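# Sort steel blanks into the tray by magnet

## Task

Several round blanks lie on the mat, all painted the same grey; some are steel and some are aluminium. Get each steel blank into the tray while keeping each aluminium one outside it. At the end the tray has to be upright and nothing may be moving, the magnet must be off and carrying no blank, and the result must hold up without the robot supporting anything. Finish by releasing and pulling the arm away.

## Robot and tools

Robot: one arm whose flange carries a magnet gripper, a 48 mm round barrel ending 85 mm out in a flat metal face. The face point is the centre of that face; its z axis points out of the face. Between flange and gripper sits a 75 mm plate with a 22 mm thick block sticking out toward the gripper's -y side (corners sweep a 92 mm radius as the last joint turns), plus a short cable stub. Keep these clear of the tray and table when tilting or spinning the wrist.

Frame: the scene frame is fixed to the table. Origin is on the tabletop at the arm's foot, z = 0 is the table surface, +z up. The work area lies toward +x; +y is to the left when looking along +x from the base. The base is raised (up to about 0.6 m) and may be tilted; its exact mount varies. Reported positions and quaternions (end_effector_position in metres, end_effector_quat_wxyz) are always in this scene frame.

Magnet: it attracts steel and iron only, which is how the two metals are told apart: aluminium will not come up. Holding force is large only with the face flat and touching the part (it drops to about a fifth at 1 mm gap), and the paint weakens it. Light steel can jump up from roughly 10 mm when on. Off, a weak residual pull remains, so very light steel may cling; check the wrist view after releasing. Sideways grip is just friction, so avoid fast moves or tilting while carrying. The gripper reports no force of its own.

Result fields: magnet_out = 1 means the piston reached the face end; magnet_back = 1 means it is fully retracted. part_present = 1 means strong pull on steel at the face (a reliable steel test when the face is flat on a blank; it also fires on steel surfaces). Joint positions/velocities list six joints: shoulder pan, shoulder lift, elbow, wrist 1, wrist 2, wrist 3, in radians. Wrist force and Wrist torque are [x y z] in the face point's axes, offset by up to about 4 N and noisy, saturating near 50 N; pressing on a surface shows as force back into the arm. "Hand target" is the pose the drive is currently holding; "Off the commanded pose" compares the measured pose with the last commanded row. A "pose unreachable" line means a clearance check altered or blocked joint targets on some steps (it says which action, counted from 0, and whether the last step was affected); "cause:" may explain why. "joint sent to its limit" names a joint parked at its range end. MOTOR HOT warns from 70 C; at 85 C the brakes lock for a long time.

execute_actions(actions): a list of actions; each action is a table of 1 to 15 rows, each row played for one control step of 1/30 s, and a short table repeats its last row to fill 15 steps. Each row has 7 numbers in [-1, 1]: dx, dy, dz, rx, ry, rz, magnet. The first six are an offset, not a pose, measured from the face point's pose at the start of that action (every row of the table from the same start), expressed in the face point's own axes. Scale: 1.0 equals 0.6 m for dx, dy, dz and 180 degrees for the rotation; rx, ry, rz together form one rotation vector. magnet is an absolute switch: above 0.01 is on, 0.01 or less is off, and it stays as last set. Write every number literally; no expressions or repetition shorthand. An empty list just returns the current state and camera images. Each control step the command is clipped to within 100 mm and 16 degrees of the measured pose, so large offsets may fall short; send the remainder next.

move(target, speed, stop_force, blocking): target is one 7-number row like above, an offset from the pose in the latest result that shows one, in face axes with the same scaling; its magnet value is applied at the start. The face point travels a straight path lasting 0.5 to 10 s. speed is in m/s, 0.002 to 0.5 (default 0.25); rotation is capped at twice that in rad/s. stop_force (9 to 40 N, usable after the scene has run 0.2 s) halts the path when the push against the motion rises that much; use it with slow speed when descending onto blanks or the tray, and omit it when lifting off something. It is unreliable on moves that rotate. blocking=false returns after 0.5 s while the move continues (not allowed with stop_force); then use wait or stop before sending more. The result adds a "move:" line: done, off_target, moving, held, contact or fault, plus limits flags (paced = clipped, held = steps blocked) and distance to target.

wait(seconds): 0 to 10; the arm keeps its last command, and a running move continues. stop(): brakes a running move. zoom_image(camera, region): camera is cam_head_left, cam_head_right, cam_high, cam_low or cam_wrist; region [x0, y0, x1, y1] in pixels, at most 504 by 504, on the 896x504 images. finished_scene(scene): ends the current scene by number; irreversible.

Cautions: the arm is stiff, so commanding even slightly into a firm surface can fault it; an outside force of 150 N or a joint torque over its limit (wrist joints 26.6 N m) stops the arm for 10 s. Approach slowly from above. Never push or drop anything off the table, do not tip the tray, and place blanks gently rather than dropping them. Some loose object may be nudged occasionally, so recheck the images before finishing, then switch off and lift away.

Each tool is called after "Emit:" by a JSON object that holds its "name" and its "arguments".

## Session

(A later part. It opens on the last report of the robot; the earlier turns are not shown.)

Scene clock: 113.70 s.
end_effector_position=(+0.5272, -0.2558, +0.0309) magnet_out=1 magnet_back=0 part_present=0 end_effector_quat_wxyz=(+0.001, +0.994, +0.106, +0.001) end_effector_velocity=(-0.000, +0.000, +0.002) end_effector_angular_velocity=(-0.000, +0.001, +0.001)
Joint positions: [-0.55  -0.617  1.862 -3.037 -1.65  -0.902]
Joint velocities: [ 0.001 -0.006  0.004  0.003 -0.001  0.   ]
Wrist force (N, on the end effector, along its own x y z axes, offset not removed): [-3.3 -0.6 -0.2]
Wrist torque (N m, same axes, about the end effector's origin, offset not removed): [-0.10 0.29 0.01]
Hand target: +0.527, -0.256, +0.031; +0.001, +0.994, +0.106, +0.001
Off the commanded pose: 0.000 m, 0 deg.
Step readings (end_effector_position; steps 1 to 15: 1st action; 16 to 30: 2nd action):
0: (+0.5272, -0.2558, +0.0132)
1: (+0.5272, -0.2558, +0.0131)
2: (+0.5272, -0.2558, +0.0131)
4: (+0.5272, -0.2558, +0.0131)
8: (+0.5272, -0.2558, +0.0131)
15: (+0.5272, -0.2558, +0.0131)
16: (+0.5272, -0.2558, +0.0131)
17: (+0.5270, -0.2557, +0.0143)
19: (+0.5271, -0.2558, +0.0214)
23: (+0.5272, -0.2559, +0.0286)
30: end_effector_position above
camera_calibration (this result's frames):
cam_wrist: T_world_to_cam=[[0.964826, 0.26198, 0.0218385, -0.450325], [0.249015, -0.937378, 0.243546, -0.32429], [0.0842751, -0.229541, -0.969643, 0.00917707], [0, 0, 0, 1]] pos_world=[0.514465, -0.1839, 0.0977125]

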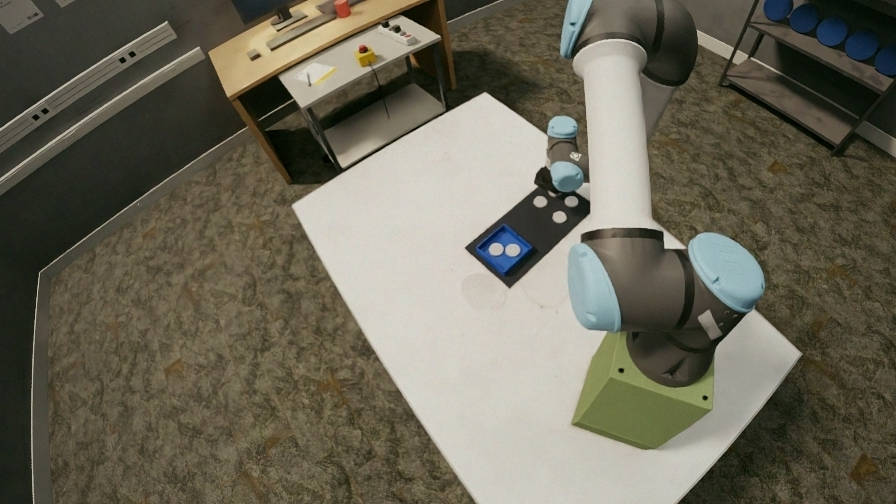

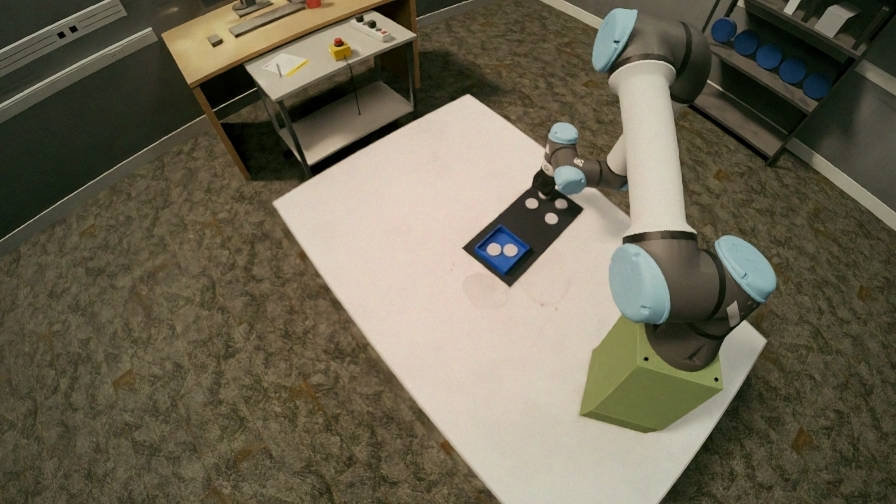

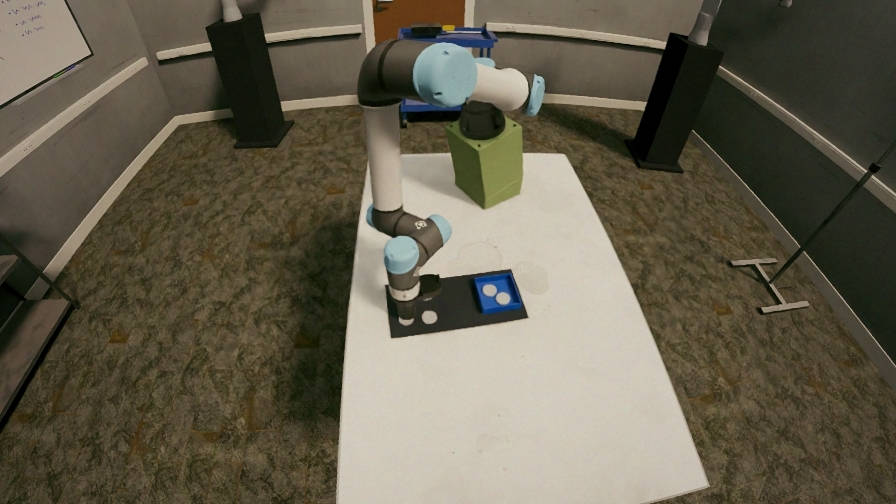

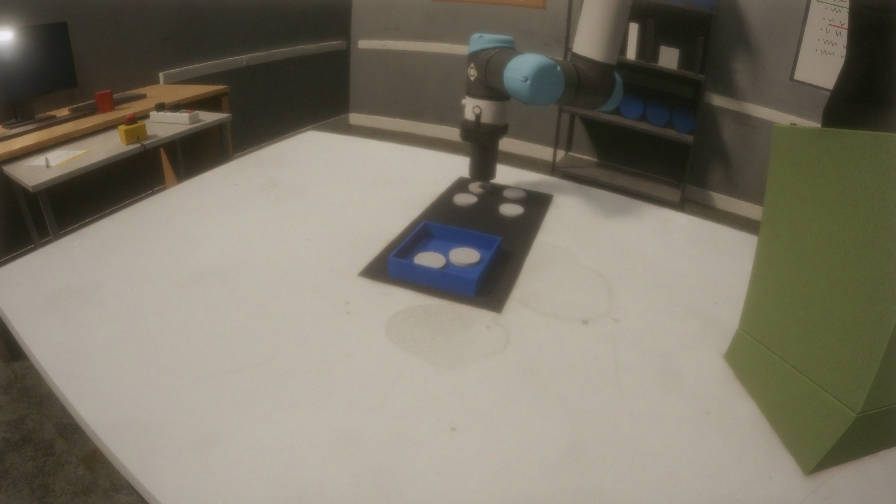

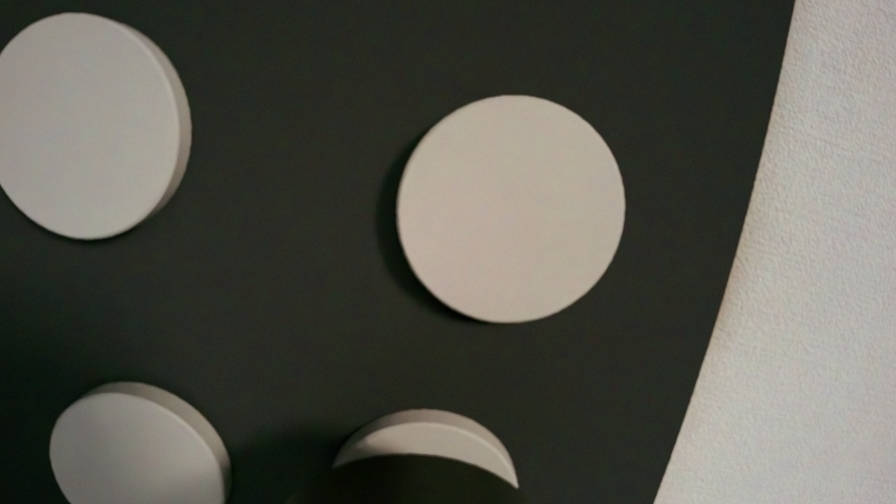

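Emit:
{"name": "move", "arguments": {"target": [-0.1027,-0.0065,0,0,0,0,0], "speed": 0.3}}

Emit:
{"name": "move", "arguments": {"target": [0,0,0.031,0,0,0,0], "speed": 0.1}}

Emit:
{"name": "execute_actions", "arguments": {"actions": [[[0,0,0,0,0,0,1]],[[0,0,-0.03,0,0,0,1]]]}}

Scene clock: 121.87 s.
end_effector_position=(+0.4662, -0.2649, +0.0308) magnet_out=0 magnet_back=1 part_present=0 end_effector_quat_wxyz=(+0.001, +0.994, +0.106, +0.001) end_effector_velocity=(-0.002, -0.000, +0.000) end_effector_angular_velocity=(-0.001, +0.000, +0.001)
Joint positions: [-0.637 -0.636  2.002 -3.164 -1.631 -0.987]
Joint velocities: [-0.002 -0.     0.004 -0.004 -0.001 -0.003]
Wrist force (N, on the end effector, along its own x y z axes, offset not removed): [-3.0 0.3 0.6]
Wrist torque (N m, same axes, about the end effector's origin, offset not removed): [-0.05 0.25 0.08]
Hand target: +0.466, -0.265, +0.031; +0.002, +0.994, +0.106, +0.001
Off the commanded pose: 0.000 m, 0 deg.
move: done
camera_calibration (this result's frames):
cam_wrist: T_world_to_cam=[[0.964819, 0.262024, 0.0216462, -0.389127], [0.249088, -0.937317, 0.243704, -0.317632], [0.0841456, -0.229738, -0.969608, 0.0121441], [0, 0, 0, 1]] pos_world=[0.453534, -0.192971, 0.0976063]

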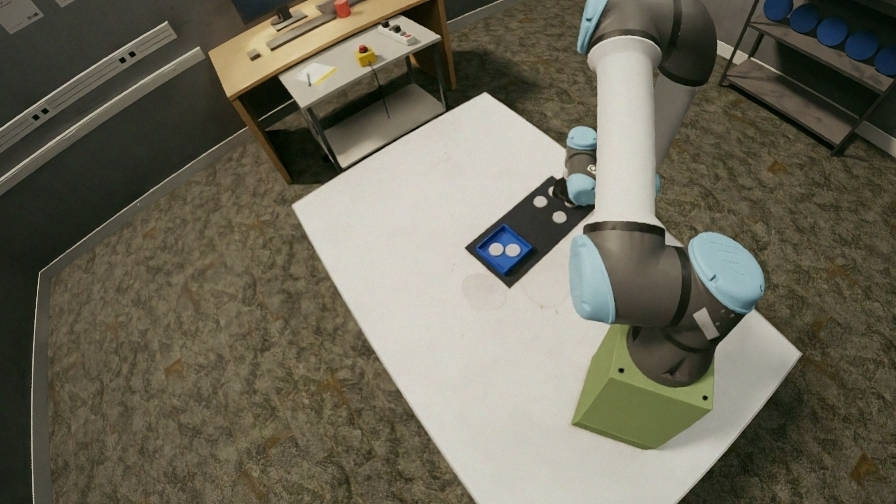

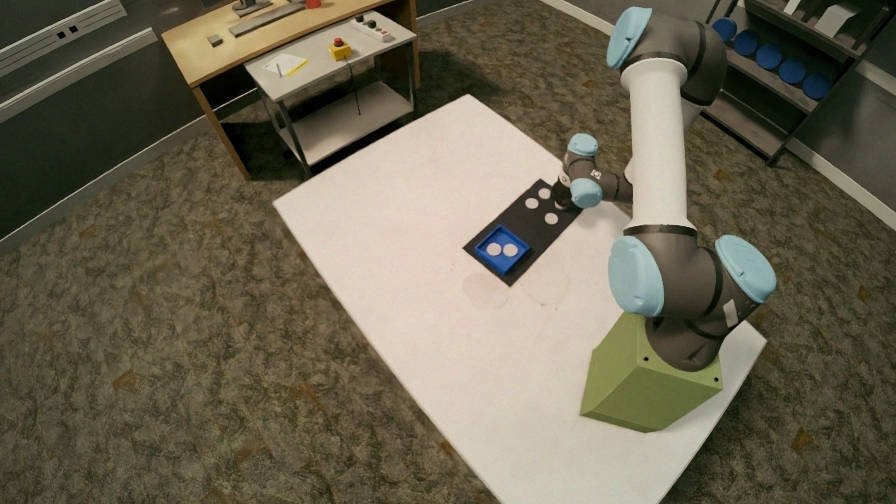

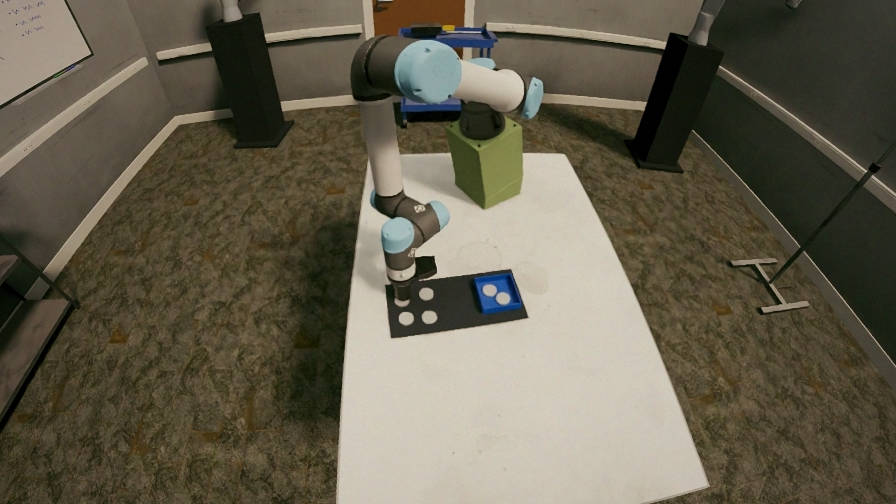

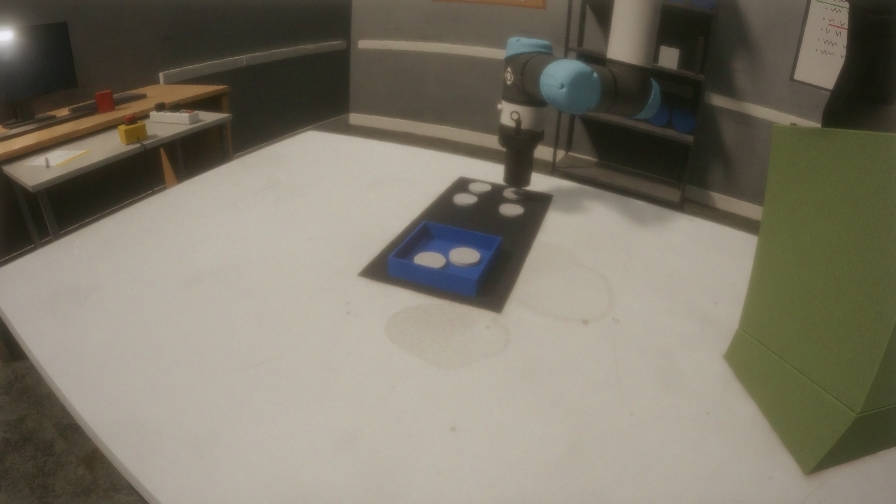

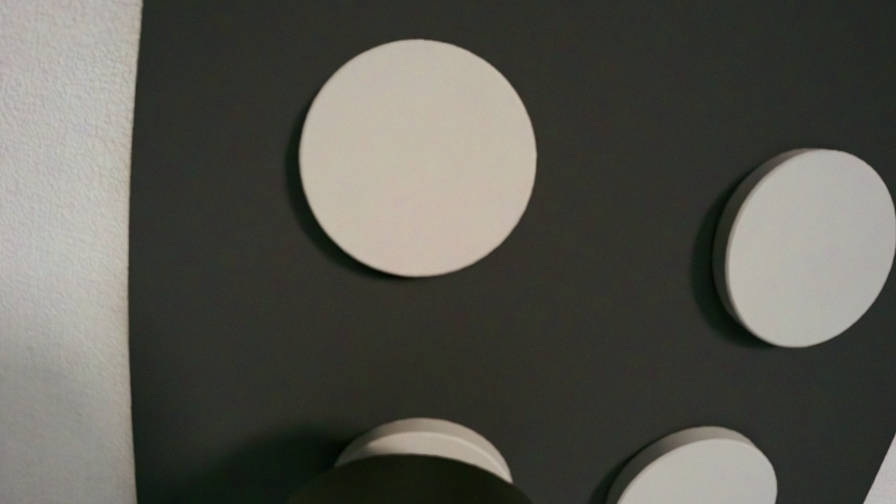

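Scene clock: 122.67 s.
end_effector_position=(+0.4662, -0.2649, +0.0124) magnet_out=0 magnet_back=1 part_present=0 end_effector_quat_wxyz=(+0.001, +0.994, +0.106, +0.001) end_effector_velocity=(+0.000, -0.000, -0.002) end_effector_angular_velocity=(-0.001, -0.001, -0.000)
Joint positions: [-0.639 -0.589  1.975 -3.184 -1.631 -0.989]
Joint velocities: [-0.     0.005 -0.004 -0.003 -0.    -0.   ]
Wrist force (N, on the end effector, along its own x y z axes, offset not removed): [-3.4 0.4 -0.1]
Wrist torque (N m, same axes, about the end effector's origin, offset not removed): [-0.04 0.26 0.10]
Hand target: +0.466, -0.265, +0.012; +0.001, +0.994, +0.106, +0.001
Off the commanded pose: 0.000 m, 0 deg.
move: done
camera_calibration (this result's frames):
cam_wrist: T_world_to_cam=[[0.964818, 0.262025, 0.0216456, -0.388735], [0.249088, -0.937315, 0.243711, -0.313193], [0.0841471, -0.229745, -0.969606, -0.00570983], [0, 0, 0, 1]] pos_world=[0.453551, -0.193014, 0.0792066]

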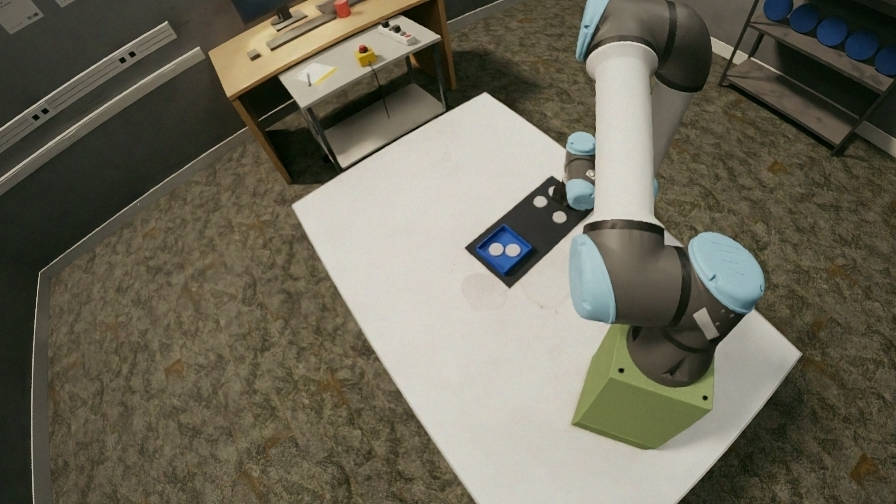

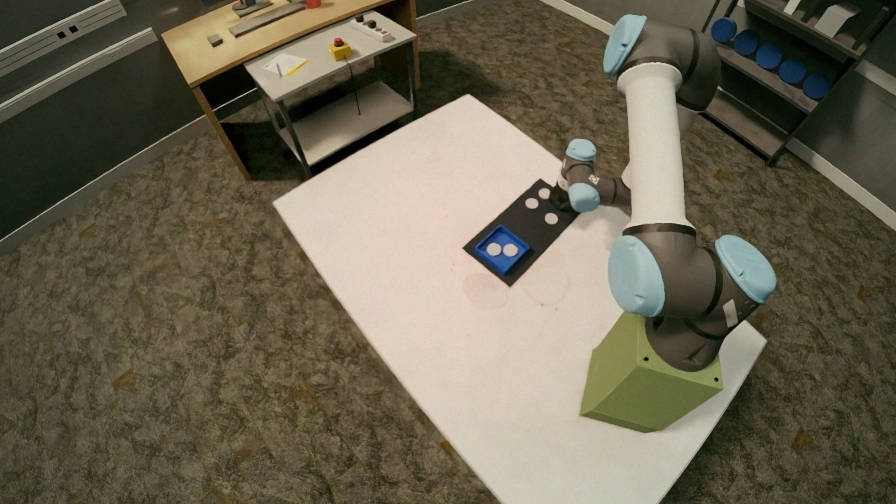

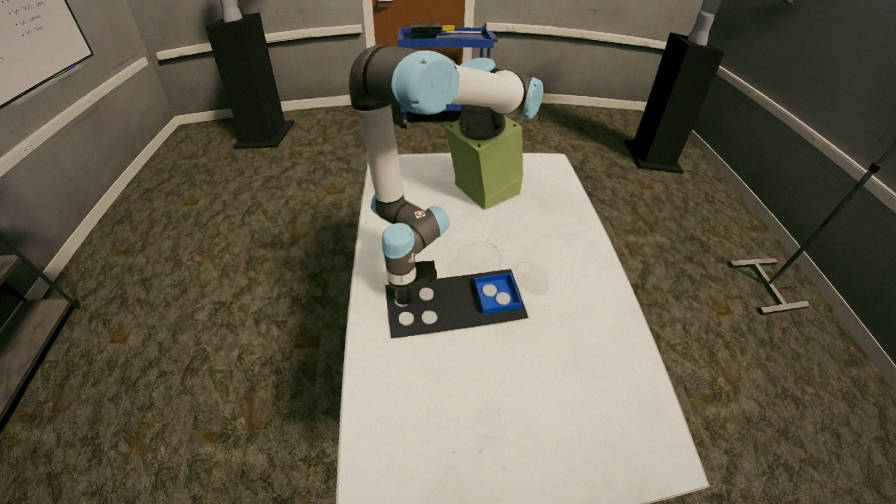

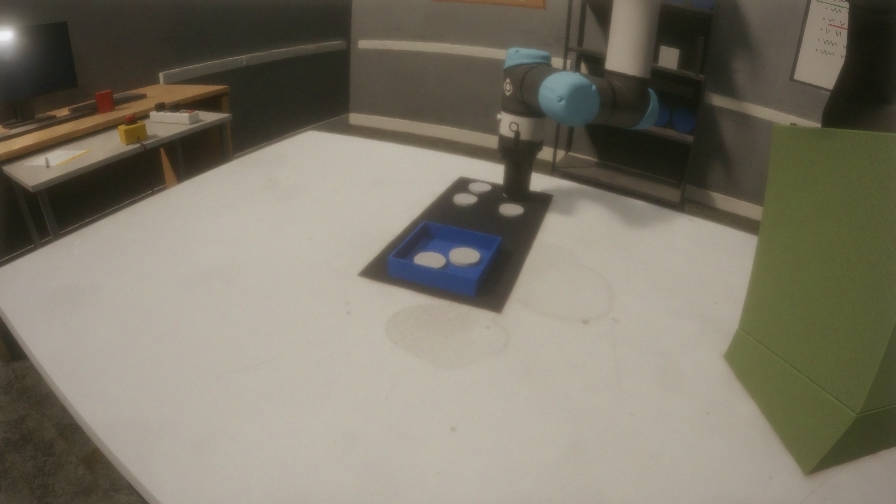

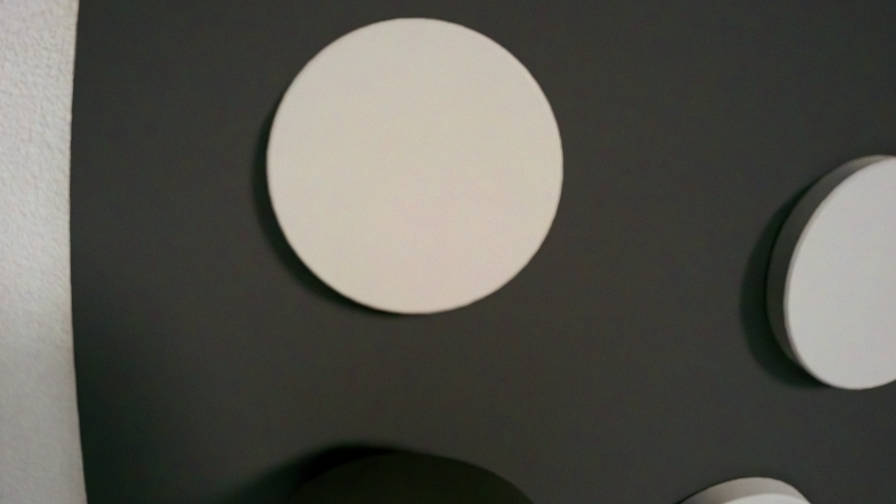

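Scene clock: 123.67 s.
end_effector_position=(+0.4662, -0.2649, +0.0301) magnet_out=1 magnet_back=0 part_present=1 end_effector_quat_wxyz=(+0.002, +0.994, +0.106, +0.001) end_effector_velocity=(-0.000, +0.000, +0.002) end_effector_angular_velocity=(+0.001, -0.000, +0.000)
Joint positions: [-0.637 -0.634  2.001 -3.165 -1.631 -0.987]
Joint velocities: [ 0.    -0.006  0.004  0.003  0.001  0.   ]
Wrist force (N, on the end effector, along its own x y z axes, offset not removed): [-3.8 -0.1 0.7]
Wrist torque (N m, same axes, about the end effector's origin, offset not removed): [-0.06 0.36 0.09]
Hand target: +0.466, -0.265, +0.030; +0.002, +0.994, +0.106, +0.001
Off the commanded pose: 0.000 m, 0 deg.
Step readings (end_effector_position; steps 1 to 15: 1st action; 16 to 30: 2nd action):
0: (+0.4662, -0.2649, +0.0124)
1: (+0.4662, -0.2649, +0.0123)
2: (+0.4662, -0.2649, +0.0123)
4: (+0.4662, -0.2649, +0.0123)
8: (+0.4662, -0.2649, +0.0123)
15: (+0.4662, -0.2649, +0.0123)
16: (+0.4663, -0.2650, +0.0123)
17: (+0.4660, -0.2647, +0.0135)
19: (+0.4661, -0.2648, +0.0206)
23: (+0.4662, -0.2649, +0.0278)
30: end_effector_position above
camera_calibration (this result's frames):
cam_wrist: T_world_to_cam=[[0.964827, 0.261994, 0.0216532, -0.389115], [0.249055, -0.93732, 0.243726, -0.317466], [0.0841507, -0.229761, -0.969602, 0.0114693], [0, 0, 0, 1]] pos_world=[0.45353, -0.192986, 0.0969209]

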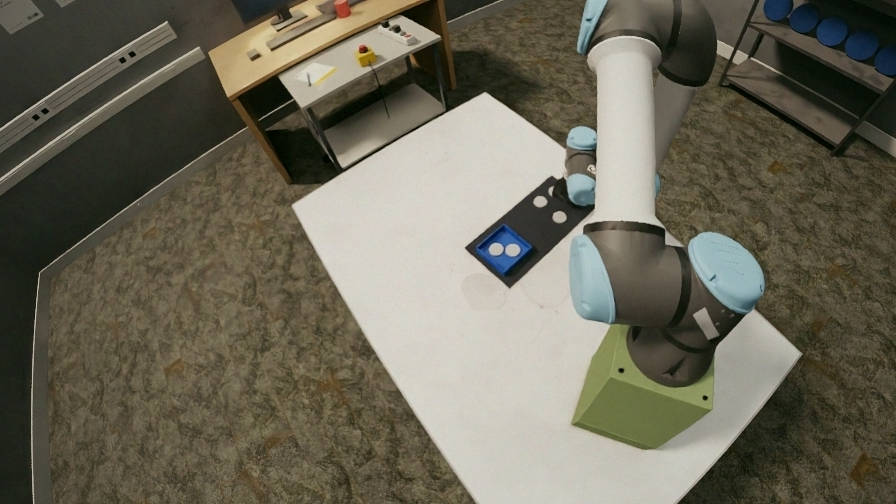

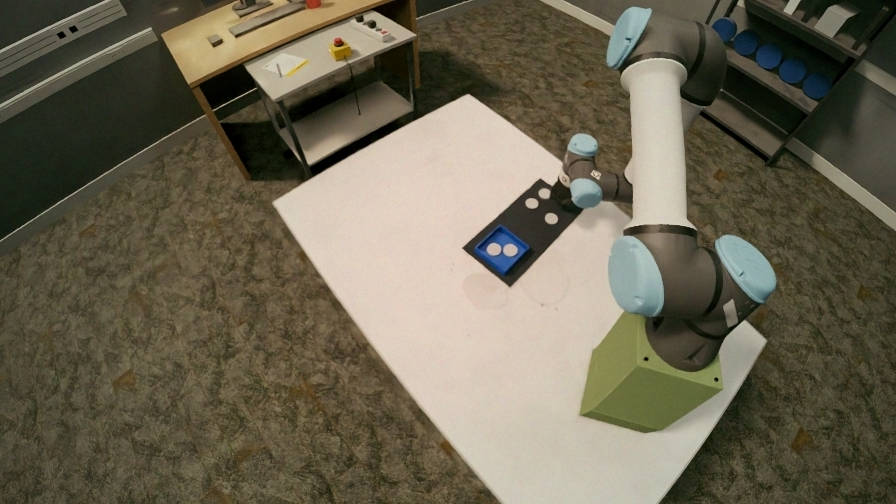

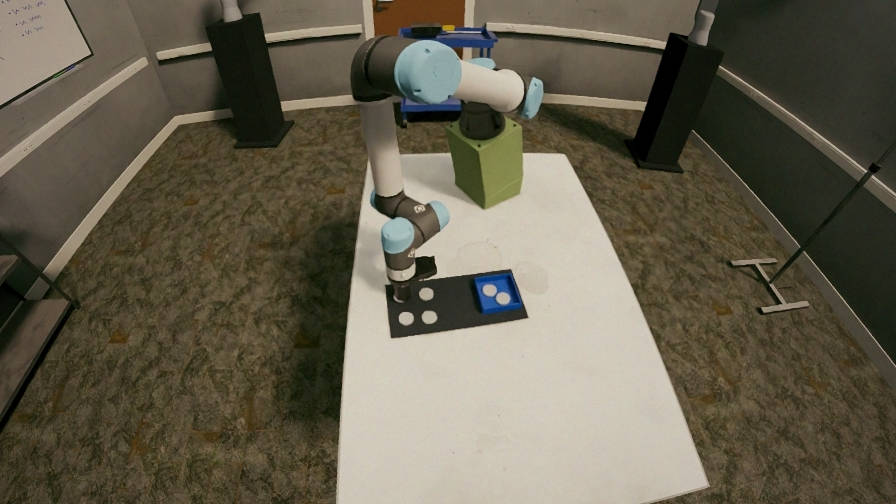

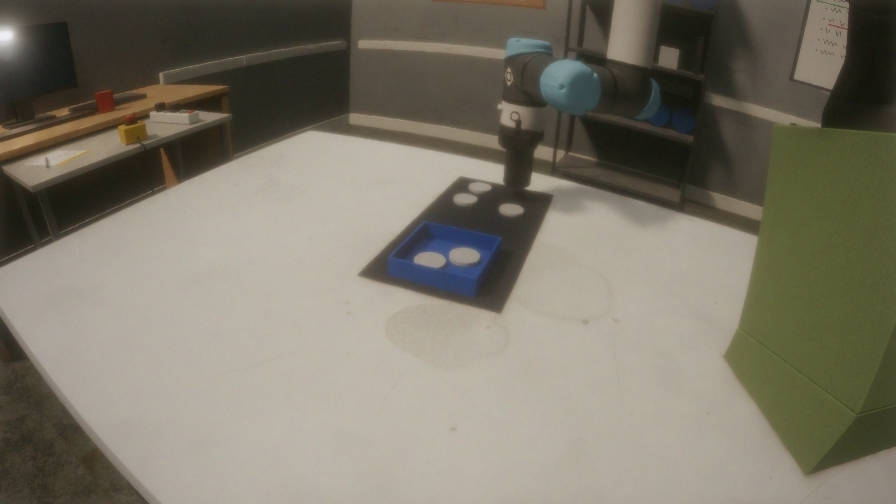

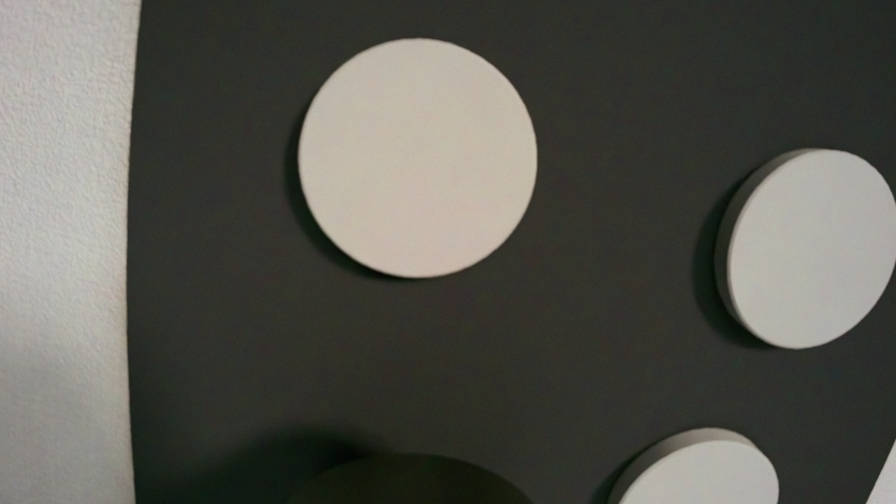

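Emit:
{"name": "move", "arguments": {"target": [0,0,-0.046,0,0,0,1], "speed": 0.15}}

Emit:
{"name": "move", "arguments": {"target": [0.0617,-0.474,0,0,0,0,1], "speed": 0.3}}

Scene clock: 132.33 s.
end_effector_position=(+0.4662, -0.2648, +0.0575) magnet_out=1 magnet_back=0 part_present=1 end_effector_quat_wxyz=(+0.002, +0.994, +0.106, +0.001) end_effector_velocity=(-0.000, +0.000, +0.002) end_effector_angular_velocity=(+0.001, -0.000, -0.000)
Joint positions: [-0.633 -0.706  2.038 -3.131 -1.632 -0.984]
Joint velocities: [ 0.    -0.005  0.003  0.003  0.001  0.   ]
Wrist force (N, on the end effector, along its own x y z axes, offset not removed): [-4.0 -0.5 1.2]
Wrist torque (N m, same axes, about the end effector's origin, offset not removed): [-0.07 0.33 0.08]
Hand target: +0.466, -0.265, +0.058; +0.002, +0.994, +0.106, +0.001
Off the commanded pose: 0.000 m, 0 deg.
move: done
camera_calibration (this result's frames):
cam_wrist: T_world_to_cam=[[0.964827, 0.261992, 0.0216561, -0.389691], [0.249053, -0.937323, 0.243718, -0.32406], [0.0841509, -0.229752, -0.969604, 0.0380545], [0, 0, 0, 1]] pos_world=[0.45349, -0.192909, 0.124316]

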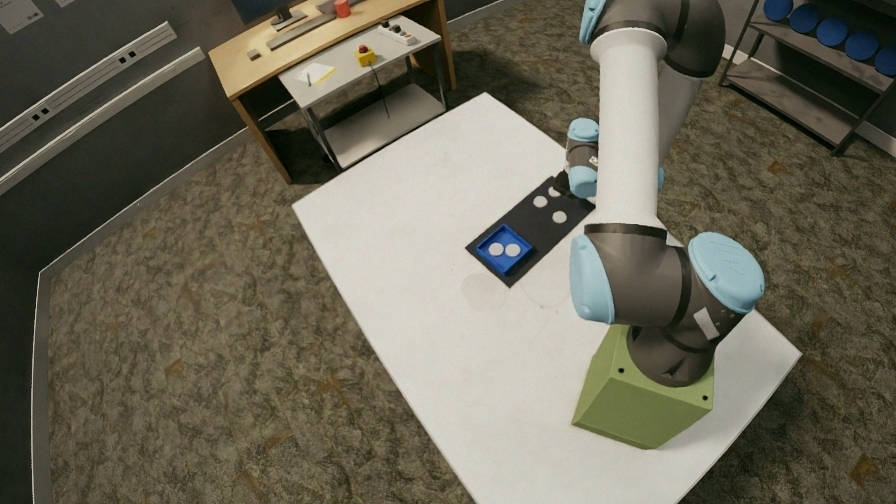

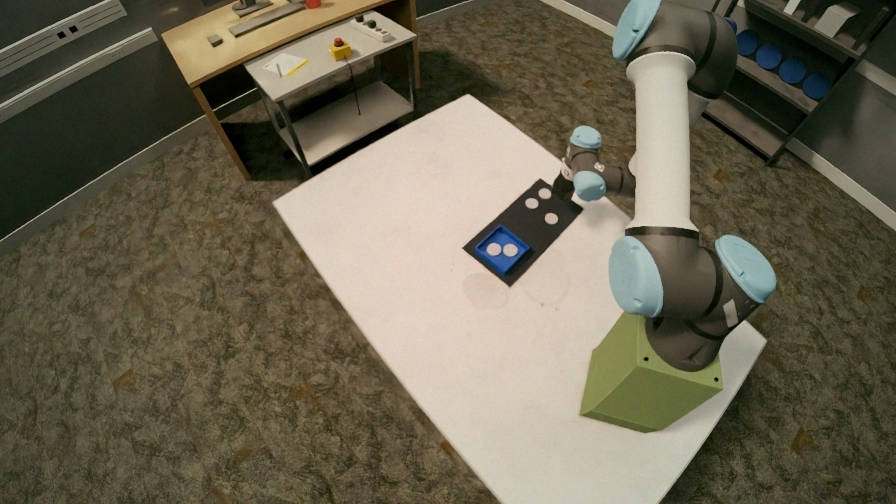

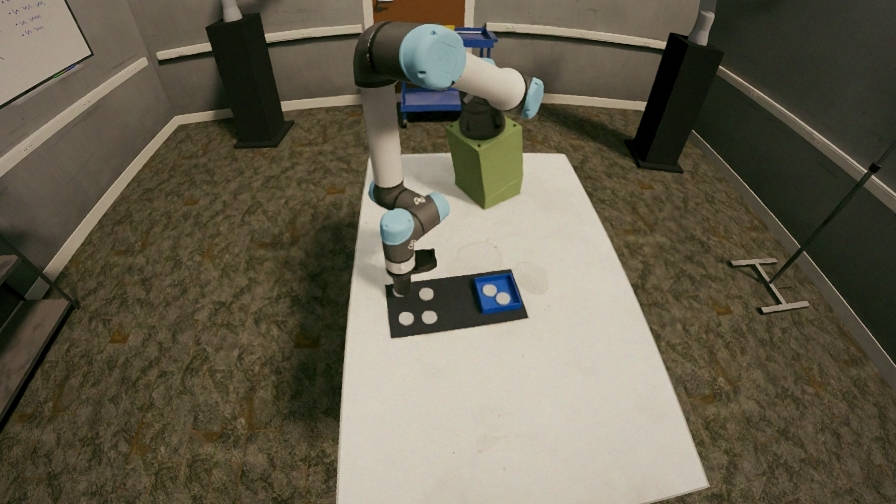

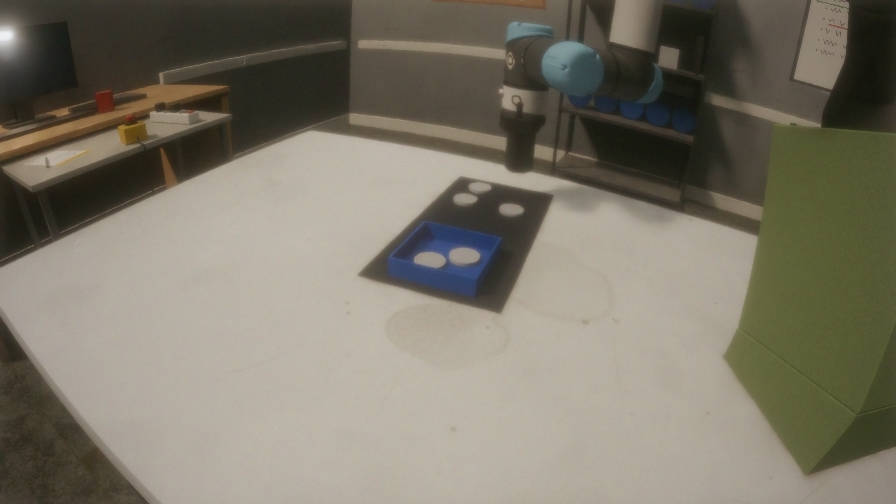

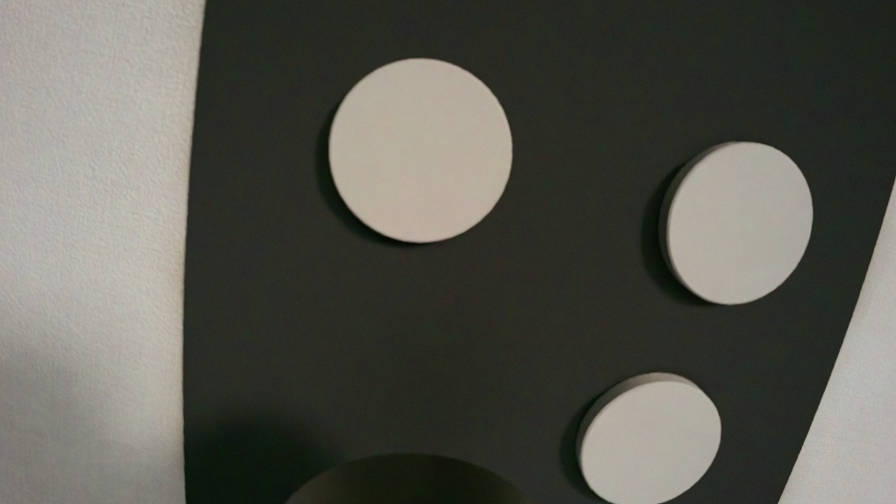

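Scene clock: 133.93 s.
end_effector_position=(+0.4430, +0.0212, +0.0569) magnet_out=1 magnet_back=0 part_present=1 end_effector_quat_wxyz=(+0.001, +0.994, +0.106, +0.002) end_effector_velocity=(+0.000, +0.002, -0.000) end_effector_angular_velocity=(-0.001, +0.001, +0.000)
Joint positions: [-0.128 -0.576  2.228 -3.393 -1.732 -0.485]
Joint velocities: [ 0.005  0.001 -0.001  0.002 -0.002  0.005]
Wrist force (N, on the end effector, along its own x y z axes, offset not removed): [-3.5 -0.4 0.5]
Wrist torque (N m, same axes, about the end effector's origin, offset not removed): [-0.09 0.29 0.11]
Hand target: +0.443, +0.021, +0.057; +0.001, +0.994, +0.106, +0.001
Off the commanded pose: 0.001 m, 0 deg.
move: done
camera_calibration (this result's frames):
cam_wrist: T_world_to_cam=[[0.964878, 0.261752, 0.0222656, -0.442309], [0.248786, -0.93771, 0.2425, -0.0498888], [0.0843535, -0.228444, -0.969896, 0.105032], [0, 0, 0, 1]] pos_world=[0.430326, 0.0929877, 0.123816]

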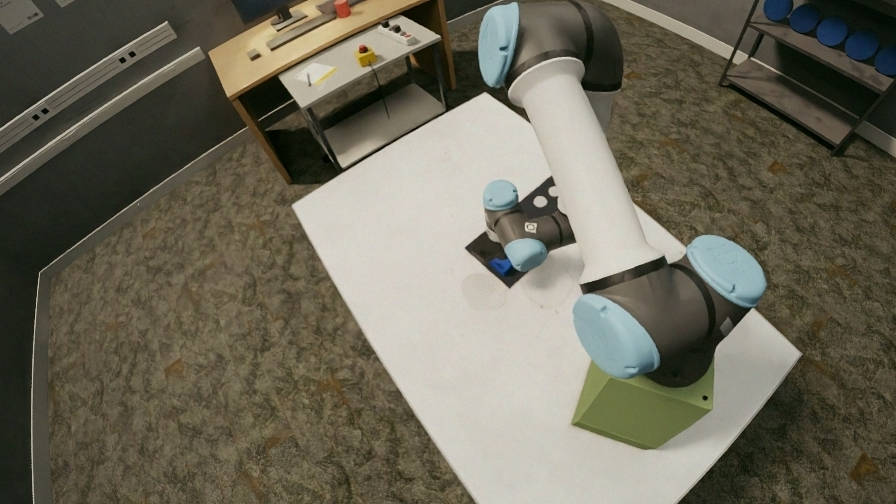

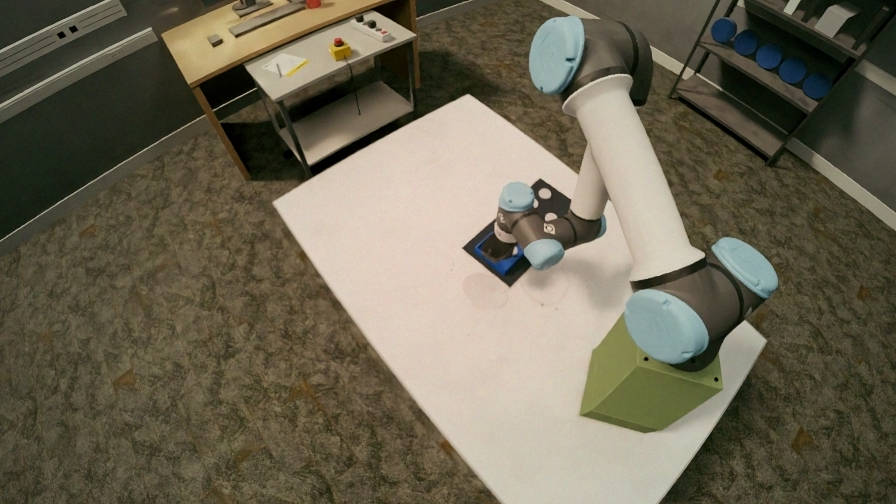

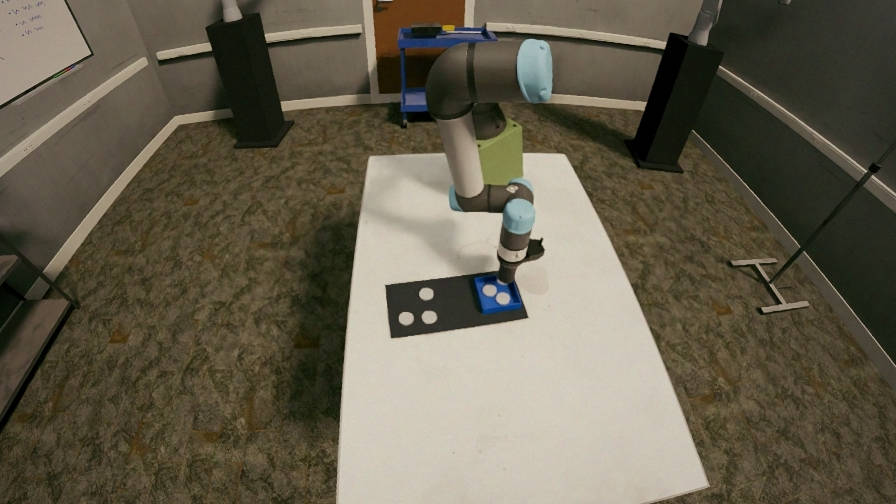

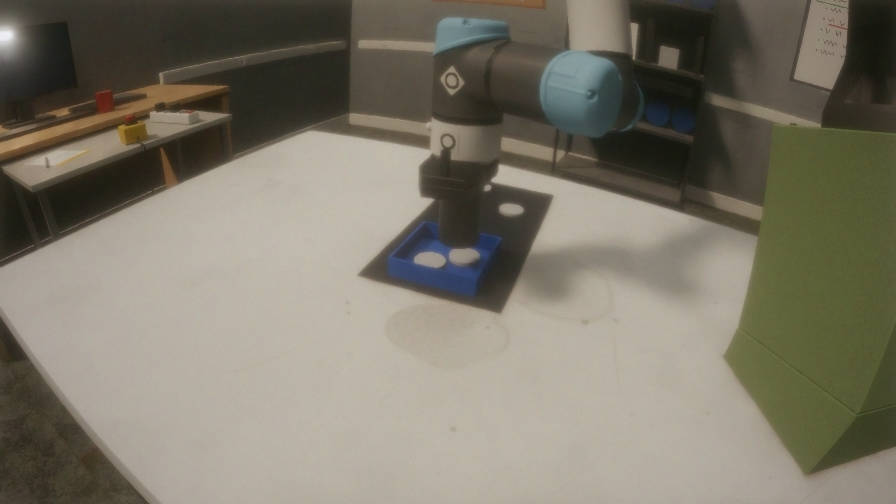

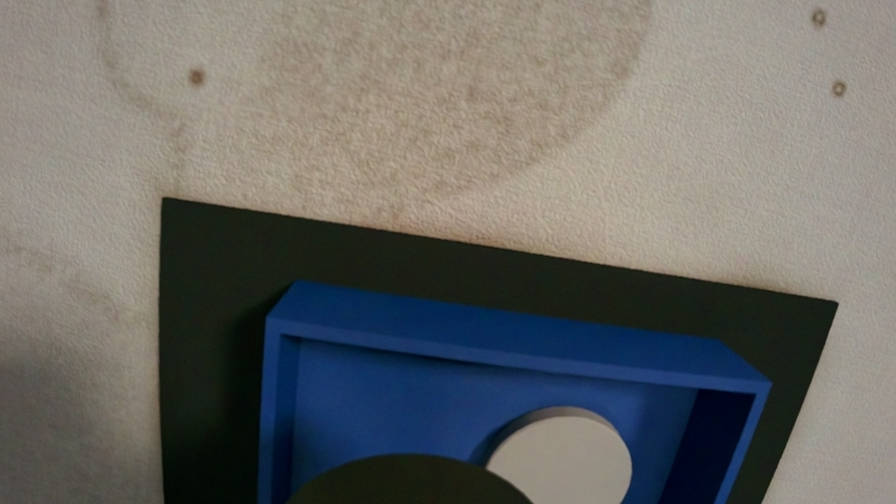

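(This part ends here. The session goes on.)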